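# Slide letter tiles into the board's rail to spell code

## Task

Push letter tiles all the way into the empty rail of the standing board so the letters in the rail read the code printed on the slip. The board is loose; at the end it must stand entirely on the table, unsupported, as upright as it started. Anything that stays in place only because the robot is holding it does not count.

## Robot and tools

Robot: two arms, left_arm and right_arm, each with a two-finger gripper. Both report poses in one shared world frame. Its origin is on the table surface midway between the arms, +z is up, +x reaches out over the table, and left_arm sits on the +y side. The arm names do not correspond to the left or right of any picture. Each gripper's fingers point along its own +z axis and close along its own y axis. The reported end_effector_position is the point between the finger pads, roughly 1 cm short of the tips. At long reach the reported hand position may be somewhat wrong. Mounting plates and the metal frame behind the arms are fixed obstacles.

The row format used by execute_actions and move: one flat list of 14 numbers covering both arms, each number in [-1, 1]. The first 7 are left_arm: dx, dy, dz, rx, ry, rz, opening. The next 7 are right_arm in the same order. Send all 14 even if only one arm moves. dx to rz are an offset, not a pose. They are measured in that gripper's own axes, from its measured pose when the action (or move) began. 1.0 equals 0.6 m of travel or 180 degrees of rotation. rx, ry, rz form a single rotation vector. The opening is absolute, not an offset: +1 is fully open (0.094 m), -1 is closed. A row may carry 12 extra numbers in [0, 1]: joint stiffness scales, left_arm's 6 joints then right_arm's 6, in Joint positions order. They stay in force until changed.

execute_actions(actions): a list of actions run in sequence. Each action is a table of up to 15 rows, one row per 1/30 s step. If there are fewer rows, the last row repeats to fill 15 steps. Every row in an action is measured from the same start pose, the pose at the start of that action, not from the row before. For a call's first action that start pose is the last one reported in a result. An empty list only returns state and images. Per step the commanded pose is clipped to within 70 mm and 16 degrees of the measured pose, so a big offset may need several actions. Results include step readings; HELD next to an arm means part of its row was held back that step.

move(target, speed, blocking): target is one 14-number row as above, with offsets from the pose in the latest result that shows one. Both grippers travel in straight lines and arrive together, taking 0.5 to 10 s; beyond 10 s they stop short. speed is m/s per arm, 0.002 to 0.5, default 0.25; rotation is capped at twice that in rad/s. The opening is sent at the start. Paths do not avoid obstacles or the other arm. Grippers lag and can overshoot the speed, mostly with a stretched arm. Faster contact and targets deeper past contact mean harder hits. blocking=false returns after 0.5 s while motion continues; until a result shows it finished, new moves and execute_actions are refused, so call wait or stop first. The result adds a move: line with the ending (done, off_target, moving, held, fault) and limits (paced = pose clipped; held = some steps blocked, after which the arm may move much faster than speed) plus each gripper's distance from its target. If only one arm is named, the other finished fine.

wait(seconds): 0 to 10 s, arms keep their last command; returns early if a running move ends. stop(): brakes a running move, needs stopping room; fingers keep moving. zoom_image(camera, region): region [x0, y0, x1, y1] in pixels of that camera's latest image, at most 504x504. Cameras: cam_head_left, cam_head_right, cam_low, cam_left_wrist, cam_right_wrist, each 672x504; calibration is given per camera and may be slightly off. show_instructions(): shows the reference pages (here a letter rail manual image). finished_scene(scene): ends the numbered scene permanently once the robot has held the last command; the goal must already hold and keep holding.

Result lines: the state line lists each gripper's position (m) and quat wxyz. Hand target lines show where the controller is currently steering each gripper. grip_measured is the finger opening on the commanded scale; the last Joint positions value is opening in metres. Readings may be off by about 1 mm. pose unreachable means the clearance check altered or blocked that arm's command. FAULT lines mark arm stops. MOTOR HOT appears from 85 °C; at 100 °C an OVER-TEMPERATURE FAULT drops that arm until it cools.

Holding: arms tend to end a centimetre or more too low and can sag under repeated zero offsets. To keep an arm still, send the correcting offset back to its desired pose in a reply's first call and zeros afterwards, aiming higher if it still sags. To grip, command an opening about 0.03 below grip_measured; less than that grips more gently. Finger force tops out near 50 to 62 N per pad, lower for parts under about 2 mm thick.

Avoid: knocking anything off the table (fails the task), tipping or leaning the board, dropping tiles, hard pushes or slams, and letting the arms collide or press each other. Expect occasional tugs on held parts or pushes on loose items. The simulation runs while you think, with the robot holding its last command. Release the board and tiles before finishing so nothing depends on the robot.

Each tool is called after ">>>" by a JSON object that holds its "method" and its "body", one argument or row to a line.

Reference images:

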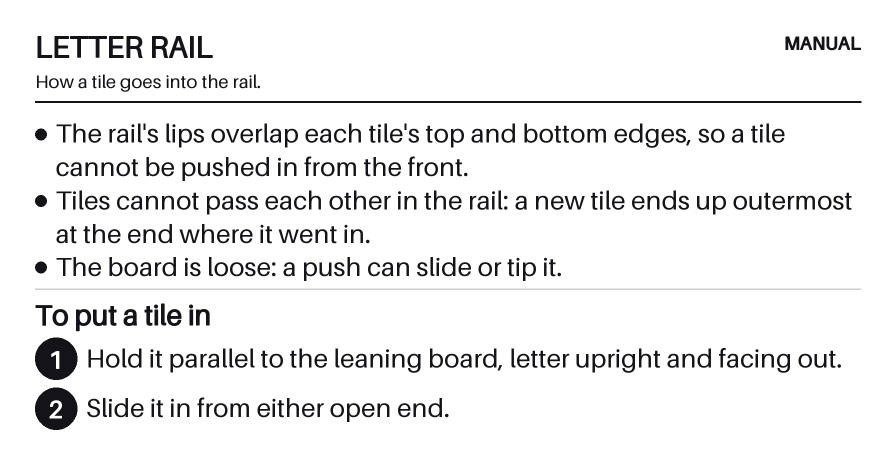

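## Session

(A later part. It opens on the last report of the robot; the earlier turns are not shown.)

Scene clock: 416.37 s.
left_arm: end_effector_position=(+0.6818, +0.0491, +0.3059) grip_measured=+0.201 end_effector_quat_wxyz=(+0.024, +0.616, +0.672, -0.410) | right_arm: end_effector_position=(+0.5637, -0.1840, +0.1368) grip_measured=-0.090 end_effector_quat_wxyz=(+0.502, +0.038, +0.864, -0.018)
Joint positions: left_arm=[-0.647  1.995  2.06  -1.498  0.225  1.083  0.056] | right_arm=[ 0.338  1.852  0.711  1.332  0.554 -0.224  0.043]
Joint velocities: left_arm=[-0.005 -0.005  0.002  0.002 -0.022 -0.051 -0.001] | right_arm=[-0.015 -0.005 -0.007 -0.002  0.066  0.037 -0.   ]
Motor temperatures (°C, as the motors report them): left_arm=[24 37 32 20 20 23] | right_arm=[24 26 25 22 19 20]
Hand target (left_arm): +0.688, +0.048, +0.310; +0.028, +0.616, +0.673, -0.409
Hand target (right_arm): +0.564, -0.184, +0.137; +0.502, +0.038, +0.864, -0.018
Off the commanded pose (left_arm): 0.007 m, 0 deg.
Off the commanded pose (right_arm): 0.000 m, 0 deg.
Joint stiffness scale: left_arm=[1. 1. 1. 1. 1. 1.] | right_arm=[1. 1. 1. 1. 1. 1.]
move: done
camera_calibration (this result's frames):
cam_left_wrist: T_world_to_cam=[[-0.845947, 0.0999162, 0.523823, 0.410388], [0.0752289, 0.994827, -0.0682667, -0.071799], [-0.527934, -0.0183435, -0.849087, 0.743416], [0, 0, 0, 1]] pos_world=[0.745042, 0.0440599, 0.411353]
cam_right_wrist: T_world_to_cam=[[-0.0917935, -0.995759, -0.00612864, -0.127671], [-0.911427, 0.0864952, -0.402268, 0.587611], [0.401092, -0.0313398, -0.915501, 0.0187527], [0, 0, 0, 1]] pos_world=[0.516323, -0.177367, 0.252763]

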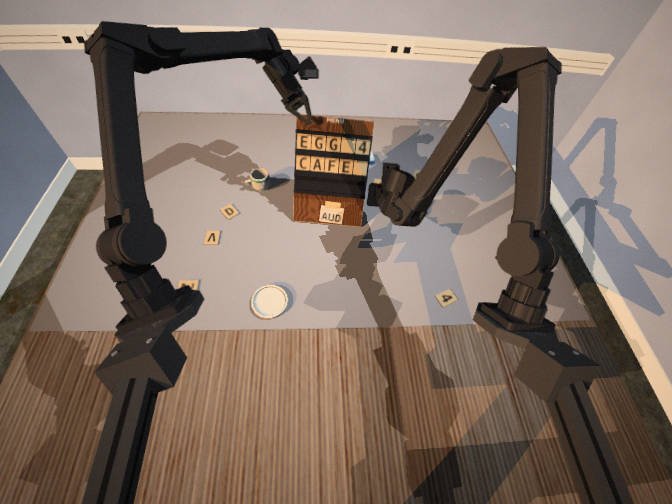

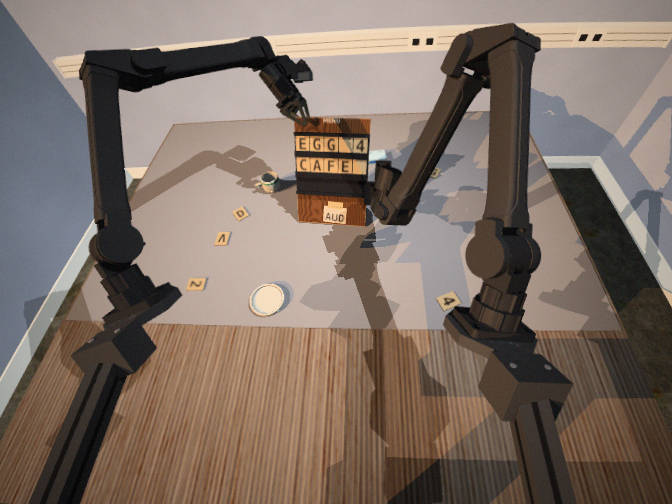

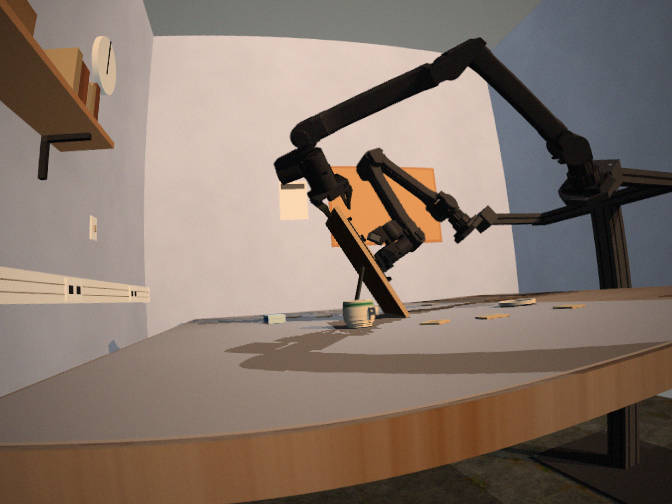

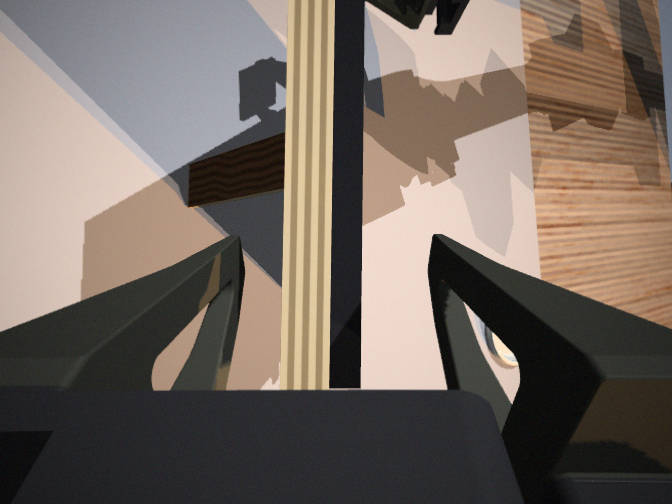

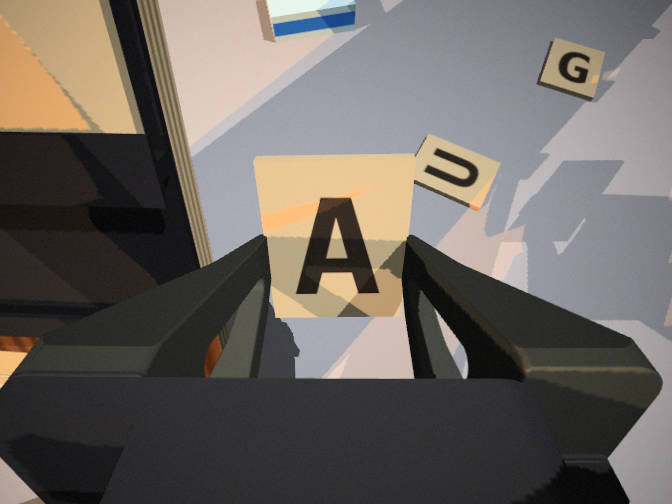

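>>> {"method": "move", "body": {
  "target": [-0.0075,0.0135,0,-0.0096,-0.0053,0,0.2,0,0,0,0,0,0,-0.11],
  "speed": 0.02
}}

Scene clock: 427.97 s.
left_arm: end_effector_position=(+0.6867, +0.0465, +0.3047) grip_measured=+0.201 end_effector_quat_wxyz=(+0.035, +0.615, +0.675, -0.406) | right_arm: end_effector_position=(+0.5637, -0.1840, +0.1368) grip_measured=-0.090 end_effector_quat_wxyz=(+0.502, +0.038, +0.864, -0.018)
Joint positions: left_arm=[-0.647  1.995  2.06  -1.475  0.225  1.083  0.056] | right_arm=[ 0.338  1.852  0.711  1.332  0.554 -0.224  0.043]
Joint velocities: left_arm=[-0.005 -0.005  0.012  0.017 -0.022 -0.051 -0.001] | right_arm=[ 0.005  0.005 -0.012  0.007 -0.007 -0.007 -0.001]
Motor temperatures (°C, as the motors report them): left_arm=[24 37 33 20 20 23] | right_arm=[24 26 25 22 19 20]
Hand target (left_arm): +0.690, +0.045, +0.304; +0.039, +0.612, +0.678, -0.405
Hand target (right_arm): +0.564, -0.184, +0.137; +0.502, +0.038, +0.864, -0.018
Off the commanded pose (left_arm): 0.004 m, 1 deg.
Off the commanded pose (right_arm): 0.000 m, 0 deg.
Joint stiffness scale: left_arm=[1. 1. 1. 1. 1. 1.] | right_arm=[1. 1. 1. 1. 1. 1.]
move: done
camera_calibration (this result's frames):
cam_left_wrist: T_world_to_cam=[[-0.856744, 0.0922731, 0.507421, 0.428201], [0.0635229, 0.995253, -0.0737302, -0.0599579], [-0.511815, -0.0309351, -0.858538, 0.737405], [0, 0, 0, 1]] pos_world=[0.748082, 0.0429736, 0.411392]
cam_right_wrist: T_world_to_cam=[[-0.0917935, -0.995759, -0.00612864, -0.127671], [-0.911427, 0.0864952, -0.402268, 0.587611], [0.401092, -0.0313398, -0.915501, 0.0187527], [0, 0, 0, 1]] pos_world=[0.516323, -0.177367, 0.252763]

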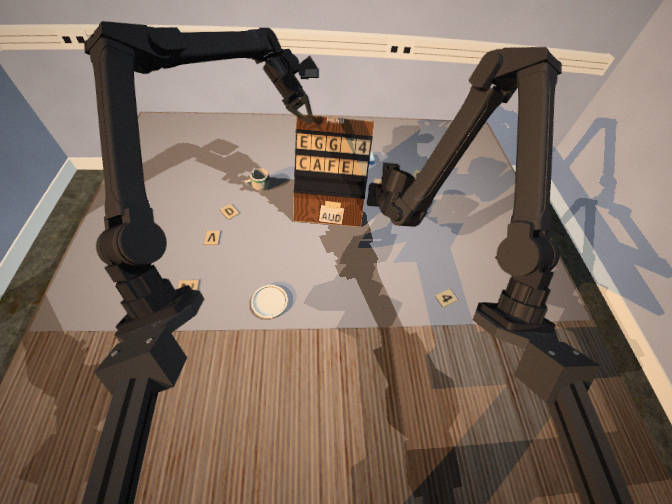

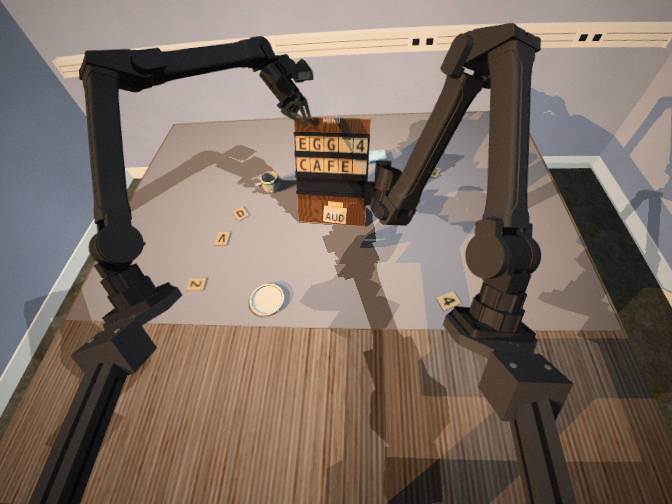

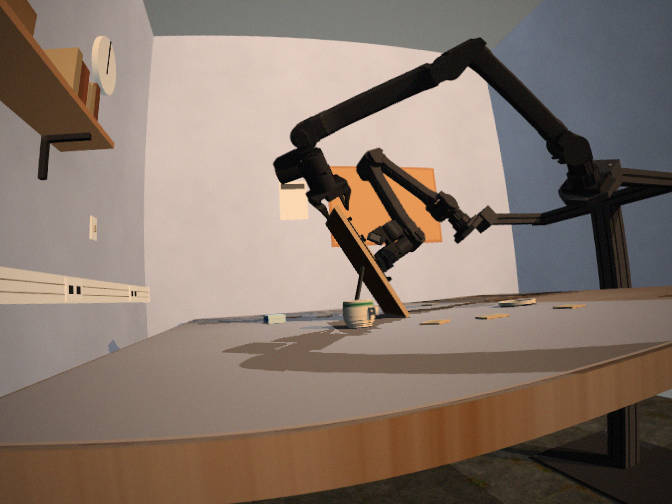

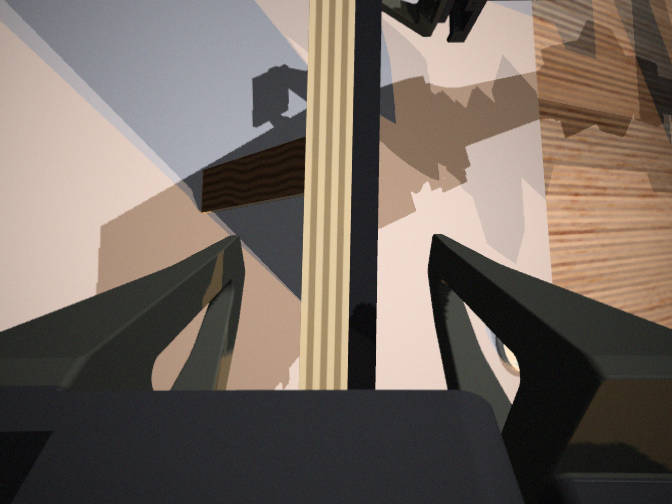

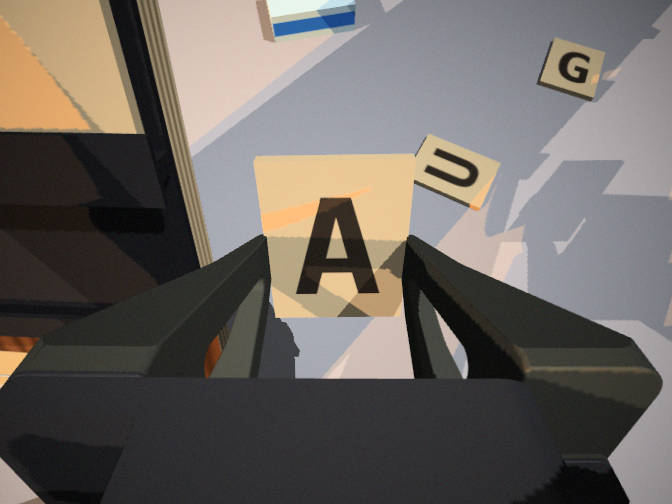

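>>> {"method": "move", "body": {
  "target": [-0.0045,0.008,0,-0.0058,-0.0032,0,-0.78,0,0,0,0,0,0,-0.11],
  "speed": 0.02
}}

Scene clock: 431.17 s.
left_arm: end_effector_position=(+0.6886, +0.0461, +0.3038) grip_measured=-0.763 end_effector_quat_wxyz=(+0.039, +0.618, +0.674, -0.403) | right_arm: end_effector_position=(+0.5637, -0.1840, +0.1368) grip_measured=-0.090 end_effector_quat_wxyz=(+0.502, +0.038, +0.864, -0.018)
Joint positions: left_arm=[-0.647  1.995  2.06  -1.467  0.221  1.088  0.011] | right_arm=[ 0.338  1.852  0.711  1.332  0.554 -0.224  0.043]
Joint velocities: left_arm=[-0.005  0.005  0.007  0.007 -0.022 -0.022 -0.   ] | right_arm=[-0.015 -0.015 -0.007  0.007 -0.125 -0.022 -0.   ]
Motor temperatures (°C, as the motors report them): left_arm=[24 37 33 20 20 23] | right_arm=[24 26 25 22 19 20]
Hand target (left_arm): +0.691, +0.044, +0.304; +0.044, +0.613, +0.678, -0.403
Hand target (right_arm): +0.564, -0.184, +0.137; +0.502, +0.038, +0.864, -0.018
Off the commanded pose (left_arm): 0.004 m, 1 deg.
Off the commanded pose (right_arm): 0.000 m, 0 deg.
Joint stiffness scale: left_arm=[1. 1. 1. 1. 1. 1.] | right_arm=[1. 1. 1. 1. 1. 1.]
move: done
camera_calibration (this result's frames):
cam_left_wrist: T_world_to_cam=[[-0.86235, 0.0924244, 0.497805, 0.437024], [0.0640149, 0.99521, -0.0738812, -0.0600387], [-0.502249, -0.0318445, -0.864136, 0.732728], [0, 0, 0, 1]] pos_world=[0.748723, 0.0426928, 0.411188]
cam_right_wrist: T_world_to_cam=[[-0.0917935, -0.995759, -0.00612864, -0.127671], [-0.911427, 0.0864952, -0.402268, 0.587611], [0.401092, -0.0313398, -0.915501, 0.0187527], [0, 0, 0, 1]] pos_world=[0.516323, -0.177367, 0.252763]

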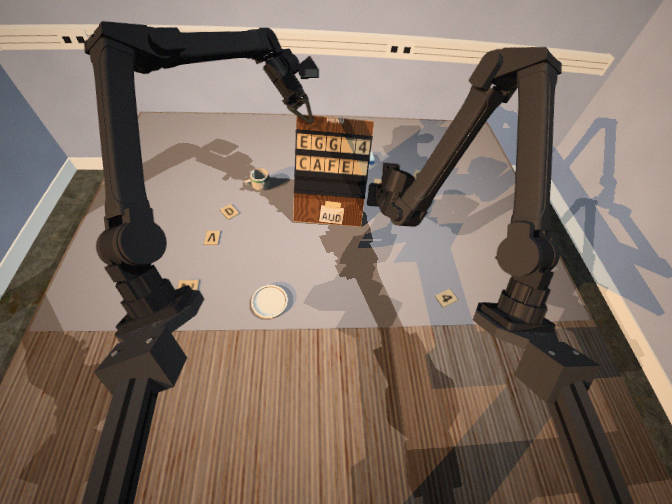

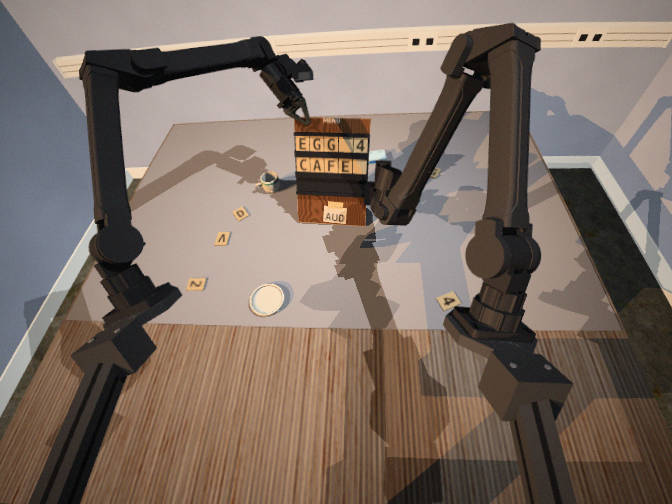

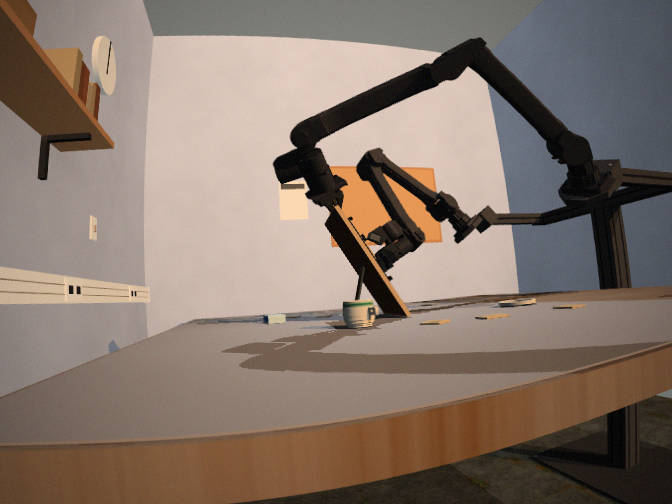

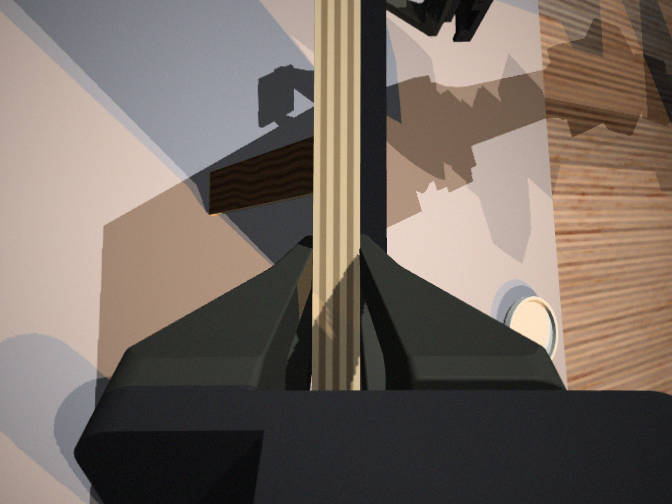

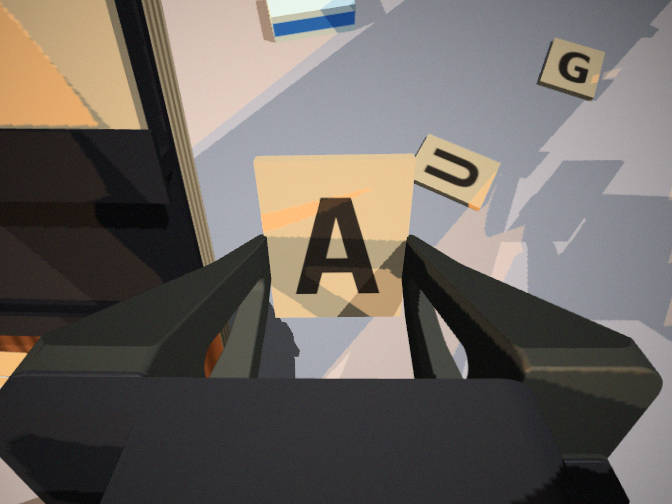

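>>> {"method": "zoom_image", "body": {
  "camera": "cam_right_wrist",
  "region": [0, 90, 280, 350]
}}

Region (0, 90, 280, 350) of cam_right_wrist's 672x504 image, scaled by 1.800, with more detail than that image has; it fills the top 468 rows of this view, and the rest is white.

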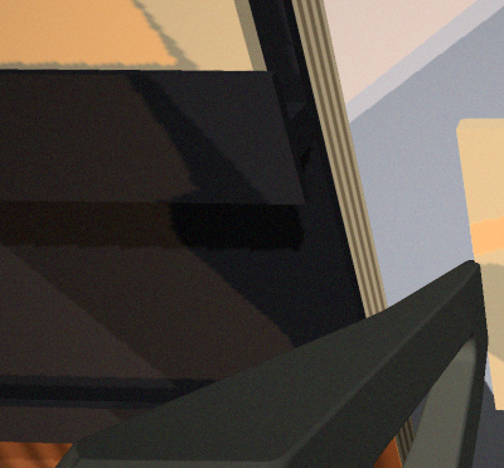

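>>> {"method": "move", "body": {
  "target": [0,0,0,0,0,0,-0.79,0.013,0.027,0,0,0,0.012,-0.11],
  "speed": 0.03
}}

>>> {"method": "zoom_image", "body": {
  "camera": "cam_right_wrist",
  "region": [0, 60, 280, 340]
}}

Scene clock: 456.77 s.
left_arm: end_effector_position=(+0.6886, +0.0461, +0.3038) grip_measured=-0.765 end_effector_quat_wxyz=(+0.039, +0.618, +0.674, -0.403) | right_arm: end_effector_position=(+0.5606, -0.1739, +0.1301) grip_measured=-0.090 end_effector_quat_wxyz=(+0.497, +0.046, +0.866, -0.016)
Joint positions: left_arm=[-0.647  1.995  2.06  -1.467  0.221  1.088  0.011] | right_arm=[ 0.356  1.88   0.729  1.332  0.579 -0.207  0.043]
Joint velocities: left_arm=[-0.015 -0.005  0.012 -0.002  0.037 -0.051 -0.   ] | right_arm=[-0.015 -0.015  0.002 -0.007  0.11   0.051 -0.001]
Motor temperatures (°C, as the motors report them): left_arm=[24 38 32 20 21 23] | right_arm=[24 26 25 22 19 20]
Hand target (left_arm): +0.689, +0.046, +0.304; +0.039, +0.618, +0.674, -0.403
Hand target (right_arm): +0.561, -0.167, +0.130; +0.502, +0.054, +0.863, -0.009
Off the commanded pose (left_arm): 0.000 m, 0 deg.
Off the commanded pose (right_arm): 0.006 m, 1 deg.
Joint stiffness scale: left_arm=[1. 1. 1. 1. 1. 1.] | right_arm=[1. 1. 1. 1. 1. 1.]
move: done
camera_calibration (this result's frames):
cam_left_wrist: T_world_to_cam=[[-0.86235, 0.0924244, 0.497805, 0.437024], [0.0640149, 0.99521, -0.0738812, -0.0600387], [-0.502249, -0.0318445, -0.864136, 0.732728], [0, 0, 0, 1]] pos_world=[0.748723, 0.0426928, 0.411188]
cam_right_wrist: T_world_to_cam=[[-0.103715, -0.994474, -0.0162413, -0.109682], [-0.914435, 0.101765, -0.391729, 0.584239], [0.391218, -0.0257765, -0.919937, 0.0211662], [0, 0, 0, 1]] pos_world=[0.514593, -0.167986, 0.246554]

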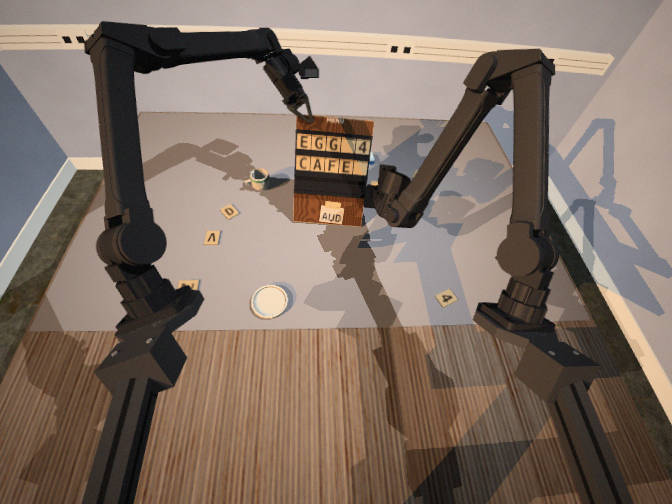

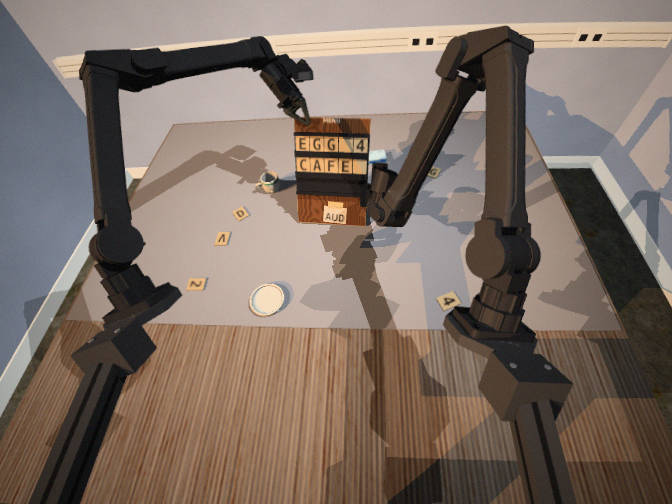

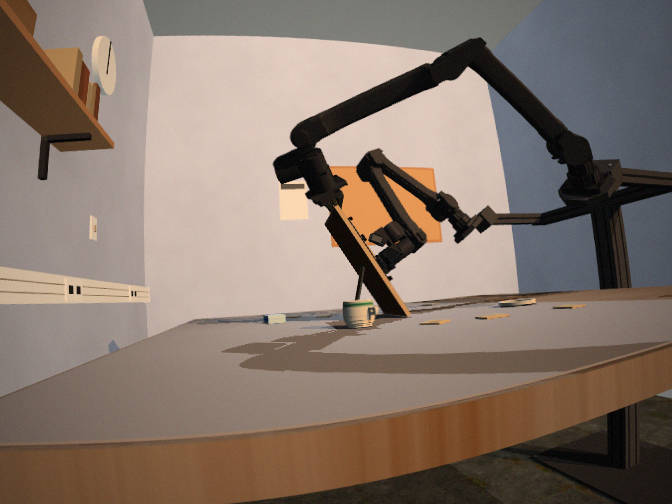

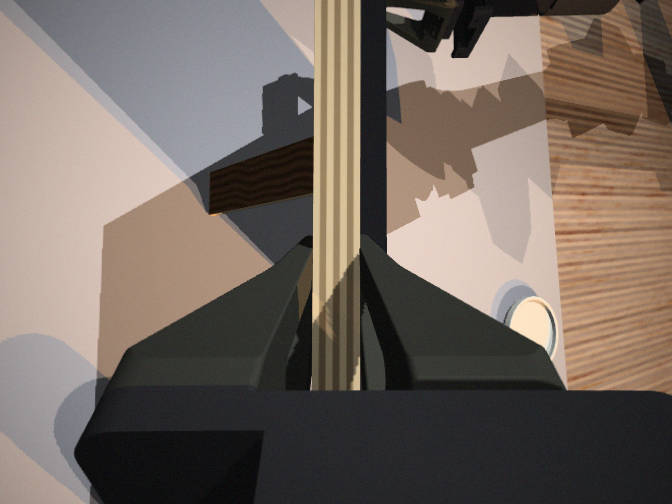

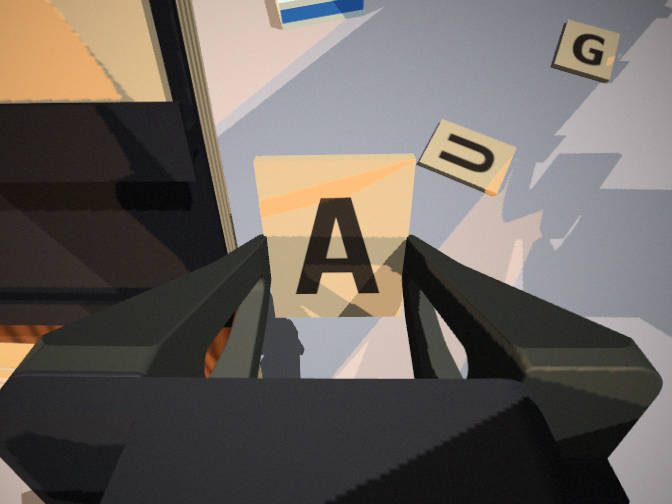

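Region (0, 60, 280, 340) of cam_right_wrist's 672x504 image, scaled by 1.800, with more detail than that image has.

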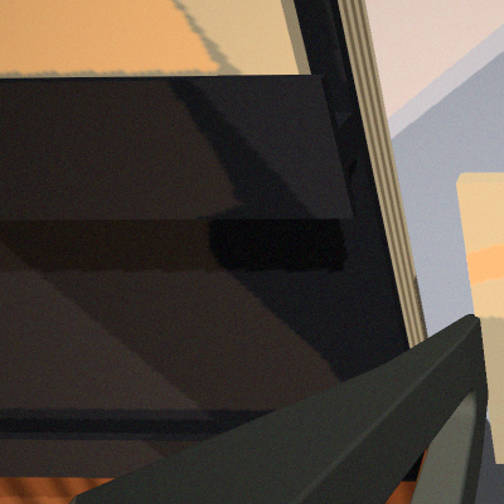

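>>> {"method": "move", "body": {
  "target": [0,0,0,0,0,0,-0.79,0,0.005,-0.02,0,0,0,-0.11],
  "speed": 0.03
}}

>>> {"method": "move", "body": {
  "target": [0,0,0,0,0,0,-0.79,0.006,0.03,0,0,0,0,-0.11],
  "speed": 0.03
}}

Scene clock: 483.93 s.
left_arm: end_effector_position=(+0.6886, +0.0461, +0.3038) grip_measured=-0.765 end_effector_quat_wxyz=(+0.039, +0.618, +0.674, -0.403) | right_arm: end_effector_position=(+0.5515, -0.1731, +0.1301) grip_measured=-0.090 end_effector_quat_wxyz=(+0.491, +0.045, +0.870, -0.020)
Joint positions: left_arm=[-0.647  1.995  2.06  -1.467  0.221  1.088  0.011] | right_arm=[ 0.367  1.88   0.712  1.336  0.598 -0.206  0.043]
Joint velocities: left_arm=[-0.005 -0.005  0.002 -0.007  0.022 -0.037 -0.   ] | right_arm=[-0.005 -0.005 -0.002 -0.012 -0.022  0.007  0.   ]
Motor temperatures (°C, as the motors report them): left_arm=[25 39 32 20 20 23] | right_arm=[24 26 25 23 19 20]
Hand target (left_arm): +0.689, +0.046, +0.304; +0.039, +0.618, +0.674, -0.403
Hand target (right_arm): +0.551, -0.170, +0.136; +0.497, +0.046, +0.866, -0.016
Off the commanded pose (left_arm): 0.000 m, 0 deg.
Off the commanded pose (right_arm): 0.007 m, 1 deg.
Joint stiffness scale: left_arm=[1. 1. 1. 1. 1. 1.] | right_arm=[1. 1. 1. 1. 1. 1.]
move: done
camera_calibration (this result's frames):
cam_left_wrist: T_world_to_cam=[[-0.86235, 0.0924244, 0.497805, 0.437024], [0.0640149, 0.99521, -0.0738812, -0.0600387], [-0.502249, -0.0318445, -0.864136, 0.732728], [0, 0, 0, 1]] pos_world=[0.748723, 0.0426928, 0.411188]
cam_right_wrist: T_world_to_cam=[[-0.106212, -0.994299, -0.00944999, -0.109279], [-0.919556, 0.101835, -0.379533, 0.577058], [0.378332, -0.0316212, -0.92513, 0.0315864], [0, 0, 0, 1]] pos_world=[0.50708, -0.166422, 0.247202]

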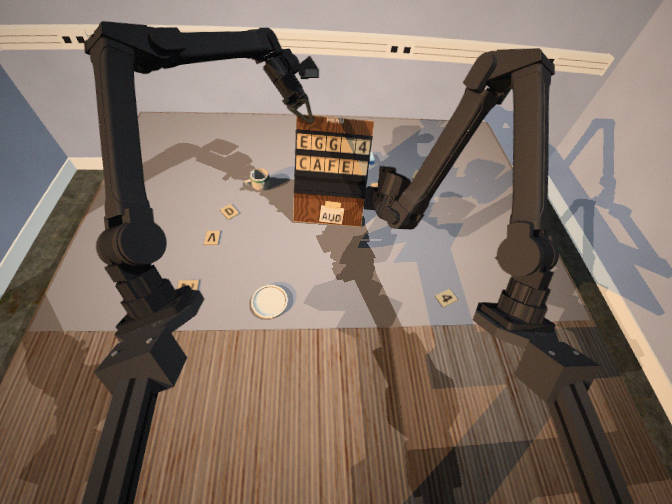

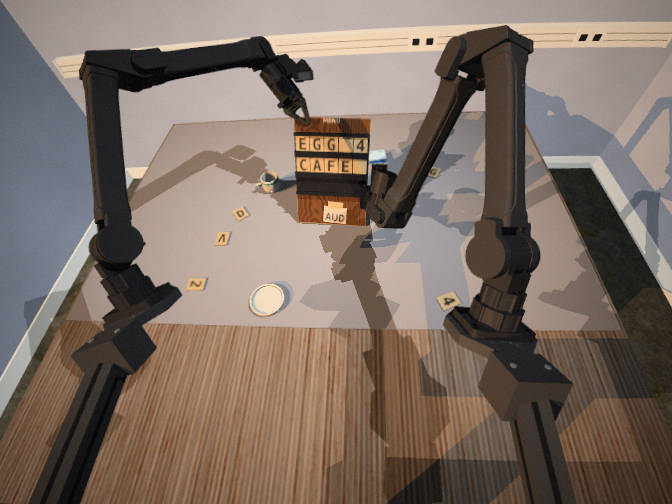

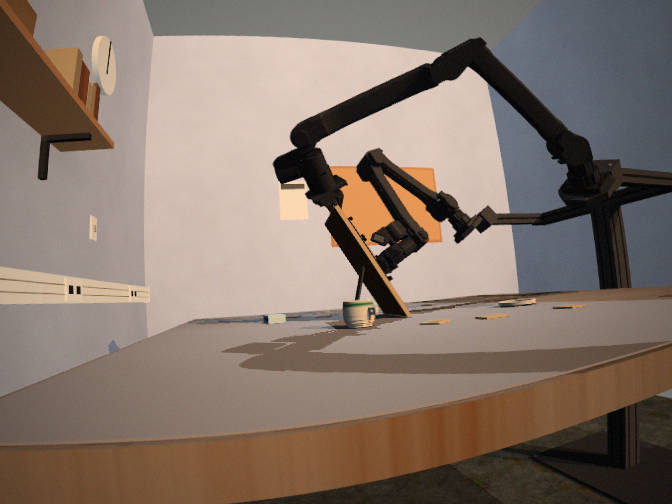

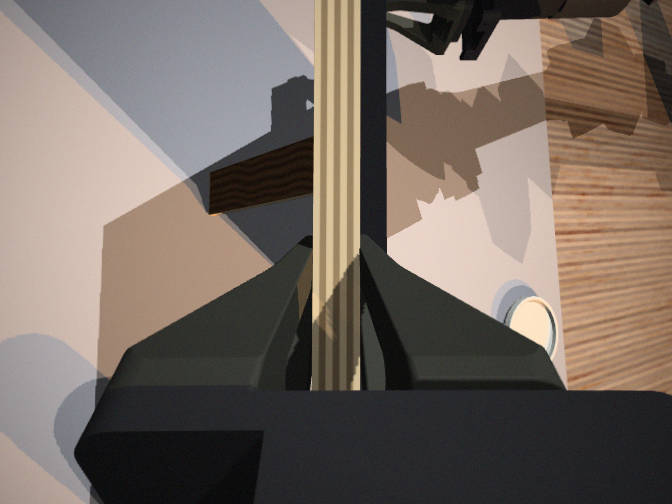

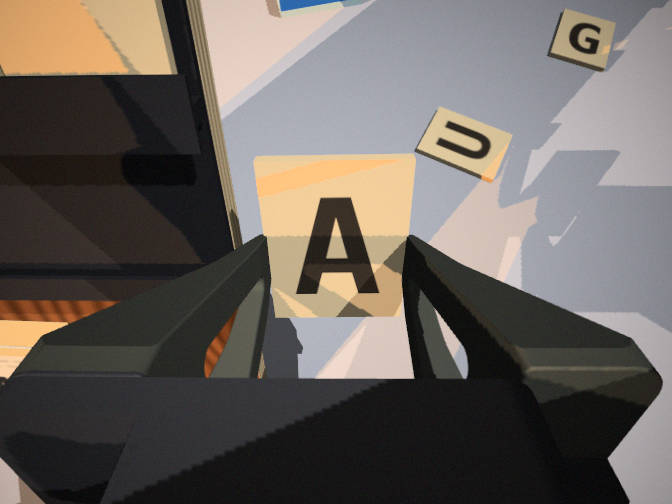

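Scene clock: 484.83 s.
left_arm: end_effector_position=(+0.6886, +0.0461, +0.3038) grip_measured=-0.765 end_effector_quat_wxyz=(+0.039, +0.618, +0.674, -0.403) | right_arm: end_effector_position=(+0.5528, -0.1619, +0.1300) grip_measured=-0.090 end_effector_quat_wxyz=(+0.492, +0.050, +0.869, -0.021)
Joint positions: left_arm=[-0.647  1.995  2.06  -1.467  0.221  1.088  0.011] | right_arm=[ 0.39   1.896  0.734  1.336  0.628 -0.206  0.043]
Joint velocities: left_arm=[ 0.005 -0.015 -0.007 -0.002 -0.022  0.007  0.001] | right_arm=[-0.005 -0.015 -0.002 -0.012 -0.022  0.022 -0.   ]
Motor temperatures (°C, as the motors report them): left_arm=[25 39 32 20 20 23] | right_arm=[24 26 25 23 19 20]
Hand target (left_arm): +0.689, +0.046, +0.304; +0.039, +0.618, +0.674, -0.403
Hand target (right_arm): +0.551, -0.155, +0.127; +0.491, +0.045, +0.870, -0.019
Off the commanded pose (left_arm): 0.000 m, 0 deg.
Off the commanded pose (right_arm): 0.008 m, 1 deg.
Joint stiffness scale: left_arm=[1. 1. 1. 1. 1. 1.] | right_arm=[1. 1. 1. 1. 1. 1.]
move: done
camera_calibration (this result's frames):
cam_left_wrist: T_world_to_cam=[[-0.86235, 0.0924244, 0.497805, 0.437024], [0.0640149, 0.99521, -0.0738812, -0.0600387], [-0.502249, -0.0318445, -0.864136, 0.732728], [0, 0, 0, 1]] pos_world=[0.748723, 0.0426928, 0.411188]
cam_right_wrist: T_world_to_cam=[[-0.116123, -0.993171, -0.0112637, -0.0921664], [-0.917999, 0.11165, -0.380541, 0.577946], [0.3792, -0.0338495, -0.924696, 0.0304089], [0, 0, 0, 1]] pos_world=[0.50832, -0.155035, 0.247013]

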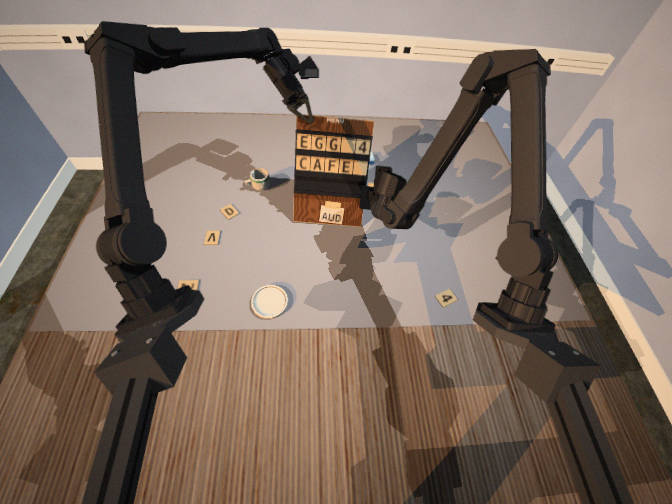

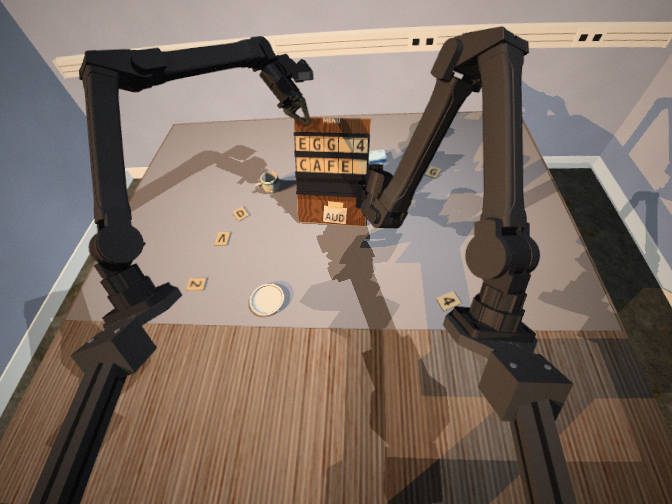

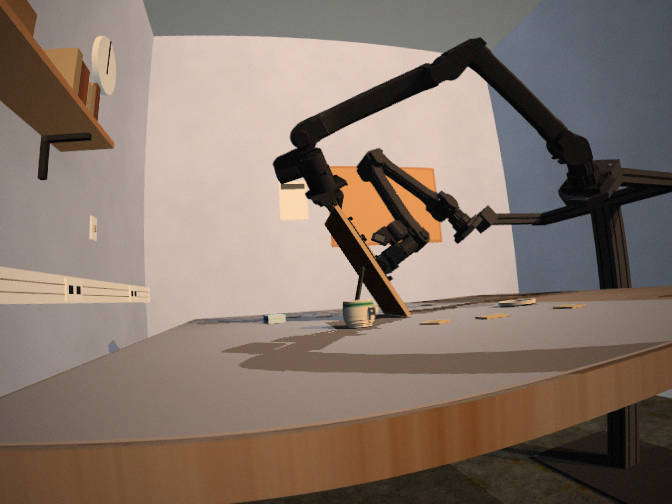

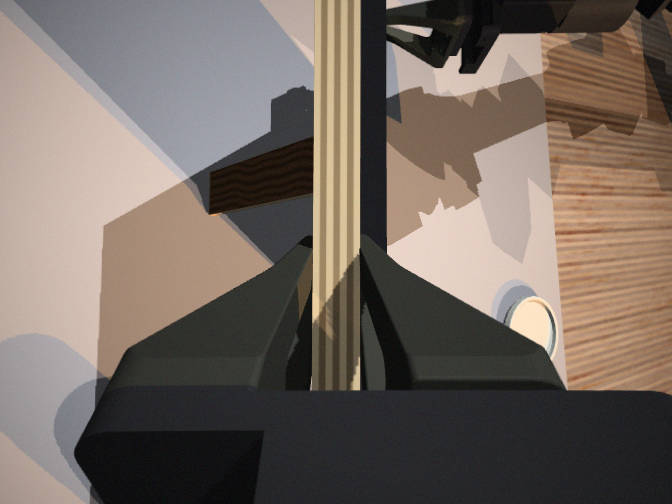

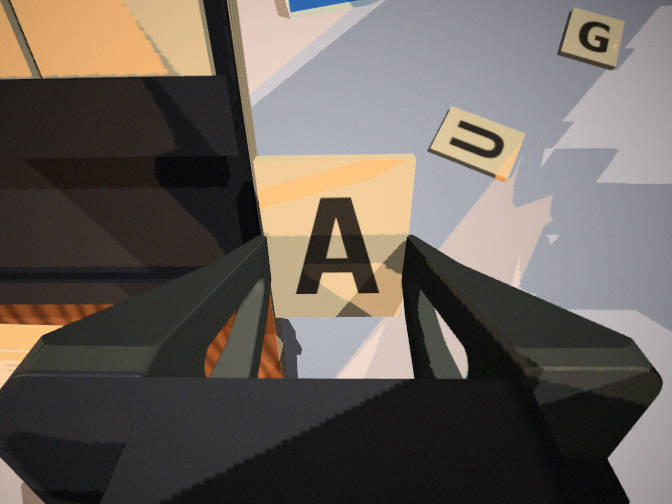

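>>> {"method": "zoom_image", "body": {
  "camera": "cam_right_wrist",
  "region": [0, 0, 280, 180]
}}

>>> {"method": "zoom_image", "body": {
  "camera": "cam_right_wrist",
  "region": [0, 140, 280, 330]
}}

Region (0, 0, 280, 180) of cam_right_wrist's 672x504 image, scaled by 1.800, with more detail than that image has; it fills the top 324 rows of this view, and the rest is white.

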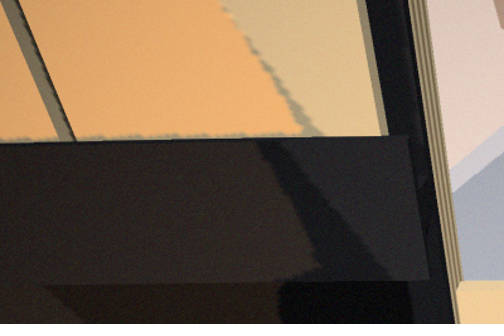

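Region (0, 140, 280, 330) of cam_right_wrist's 672x504 image, scaled by 1.800, with more detail than that image has; it fills the top 342 rows of this view, and the rest is white.

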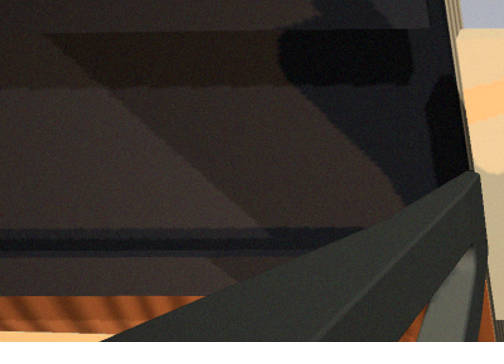

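>>> {"method": "move", "body": {
  "target": [0,0,0,0,0,0,-0.79,-0.018,0.005,0.005,0,-0.007,0,-0.11],
  "speed": 0.02
}}

>>> {"method": "zoom_image", "body": {
  "camera": "cam_right_wrist",
  "region": [0, 50, 290, 330]
}}

Scene clock: 511.43 s.
left_arm: end_effector_position=(+0.6886, +0.0461, +0.3038) grip_measured=-0.765 end_effector_quat_wxyz=(+0.039, +0.618, +0.674, -0.403) | right_arm: end_effector_position=(+0.5528, -0.1619, +0.1300) grip_measured=-0.090 end_effector_quat_wxyz=(+0.492, +0.049, +0.869, -0.022)
Joint positions: left_arm=[-0.647  1.995  2.06  -1.467  0.221  1.088  0.011] | right_arm=[ 0.39   1.896  0.734  1.336  0.628 -0.208  0.043]
Joint velocities: left_arm=[-0.015 -0.005 -0.002 -0.007  0.11  -0.007 -0.001] | right_arm=[ 0.015  0.005 -0.007 -0.017 -0.051  0.007  0.001]
Motor temperatures (°C, as the motors report them): left_arm=[25 40 32 20 20 23] | right_arm=[24 26 25 23 19 20]
Hand target (left_arm): +0.689, +0.046, +0.304; +0.039, +0.618, +0.674, -0.403
Hand target (right_arm): +0.561, -0.160, +0.138; +0.501, +0.050, +0.864, -0.022
Off the commanded pose (left_arm): 0.000 m, 0 deg.
Off the commanded pose (right_arm): 0.012 m, 1 deg.
Joint stiffness scale: left_arm=[1. 1. 1. 1. 1. 1.] | right_arm=[1. 1. 1. 1. 1. 1.]
move: off_target (right_arm)
camera_calibration (this result's frames):
cam_left_wrist: T_world_to_cam=[[-0.86235, 0.0924244, 0.497805, 0.437024], [0.0640149, 0.99521, -0.0738812, -0.0600387], [-0.502249, -0.0318445, -0.864136, 0.732728], [0, 0, 0, 1]] pos_world=[0.748723, 0.0426928, 0.411188]
cam_right_wrist: T_world_to_cam=[[-0.114758, -0.993353, -0.0089763, -0.0932481], [-0.91824, 0.109519, -0.380581, 0.577739], [0.379034, -0.0354321, -0.924704, 0.0302454], [0, 0, 0, 1]] pos_world=[0.508338, -0.15483, 0.247007]

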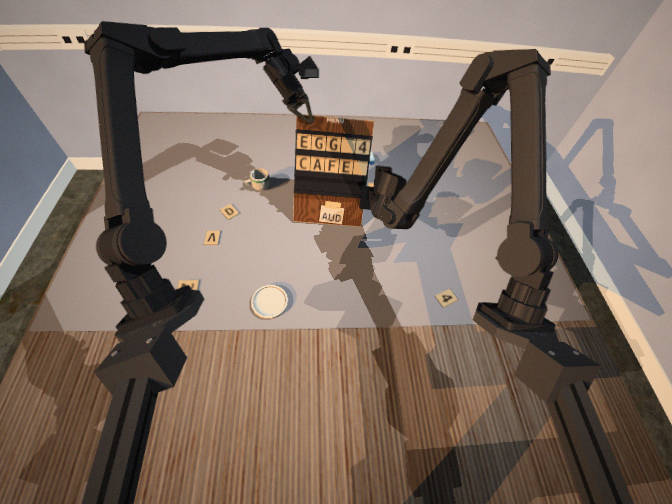

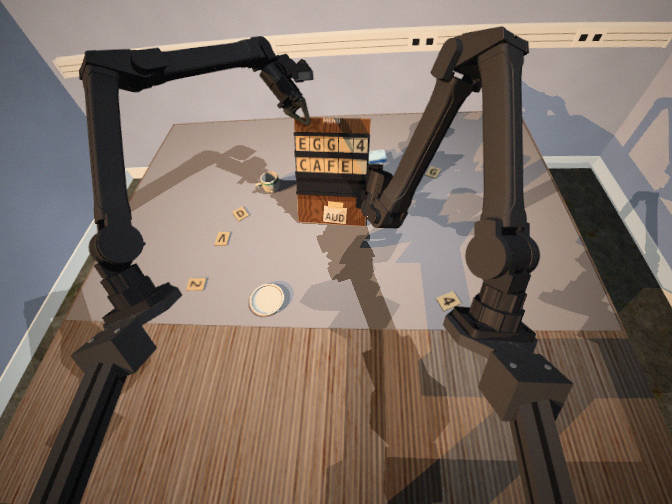

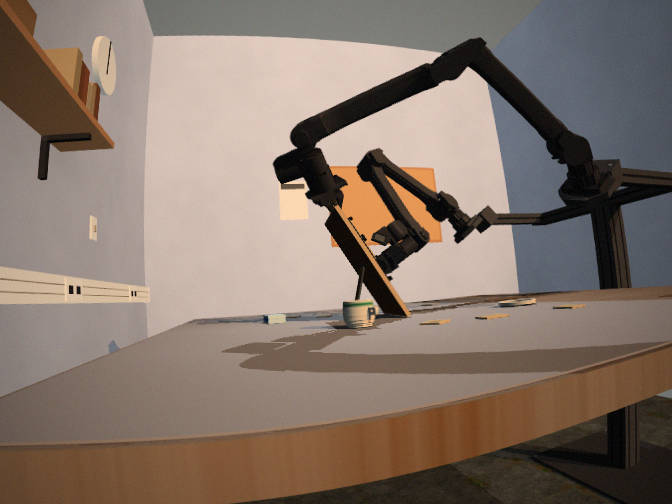

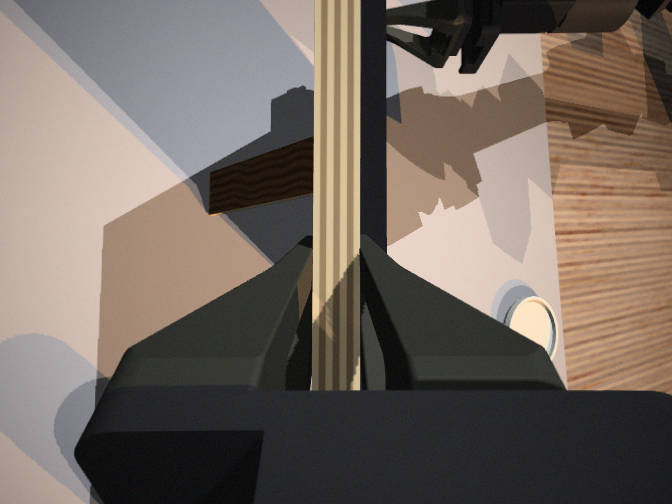

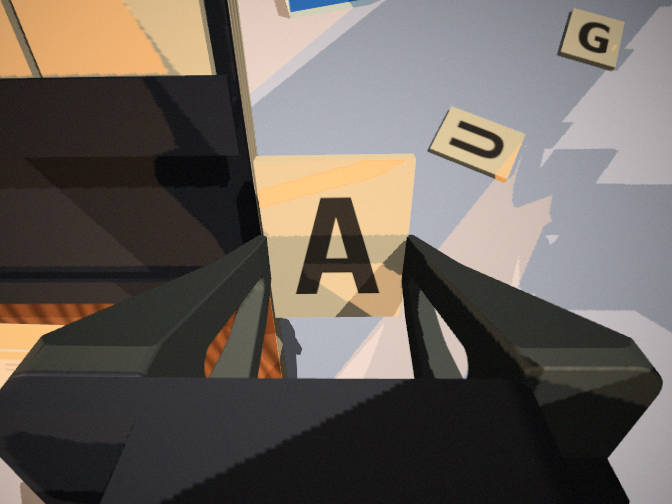

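Region (0, 50, 290, 330) of cam_right_wrist's 672x504 image, scaled by 1.738, with more detail than that image has; it fills the top 487 rows of this view, and the rest is white.

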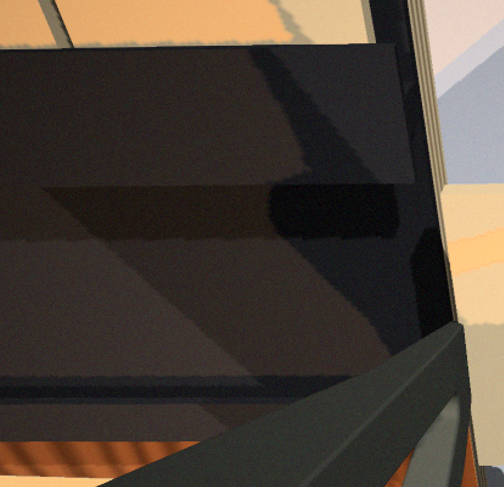

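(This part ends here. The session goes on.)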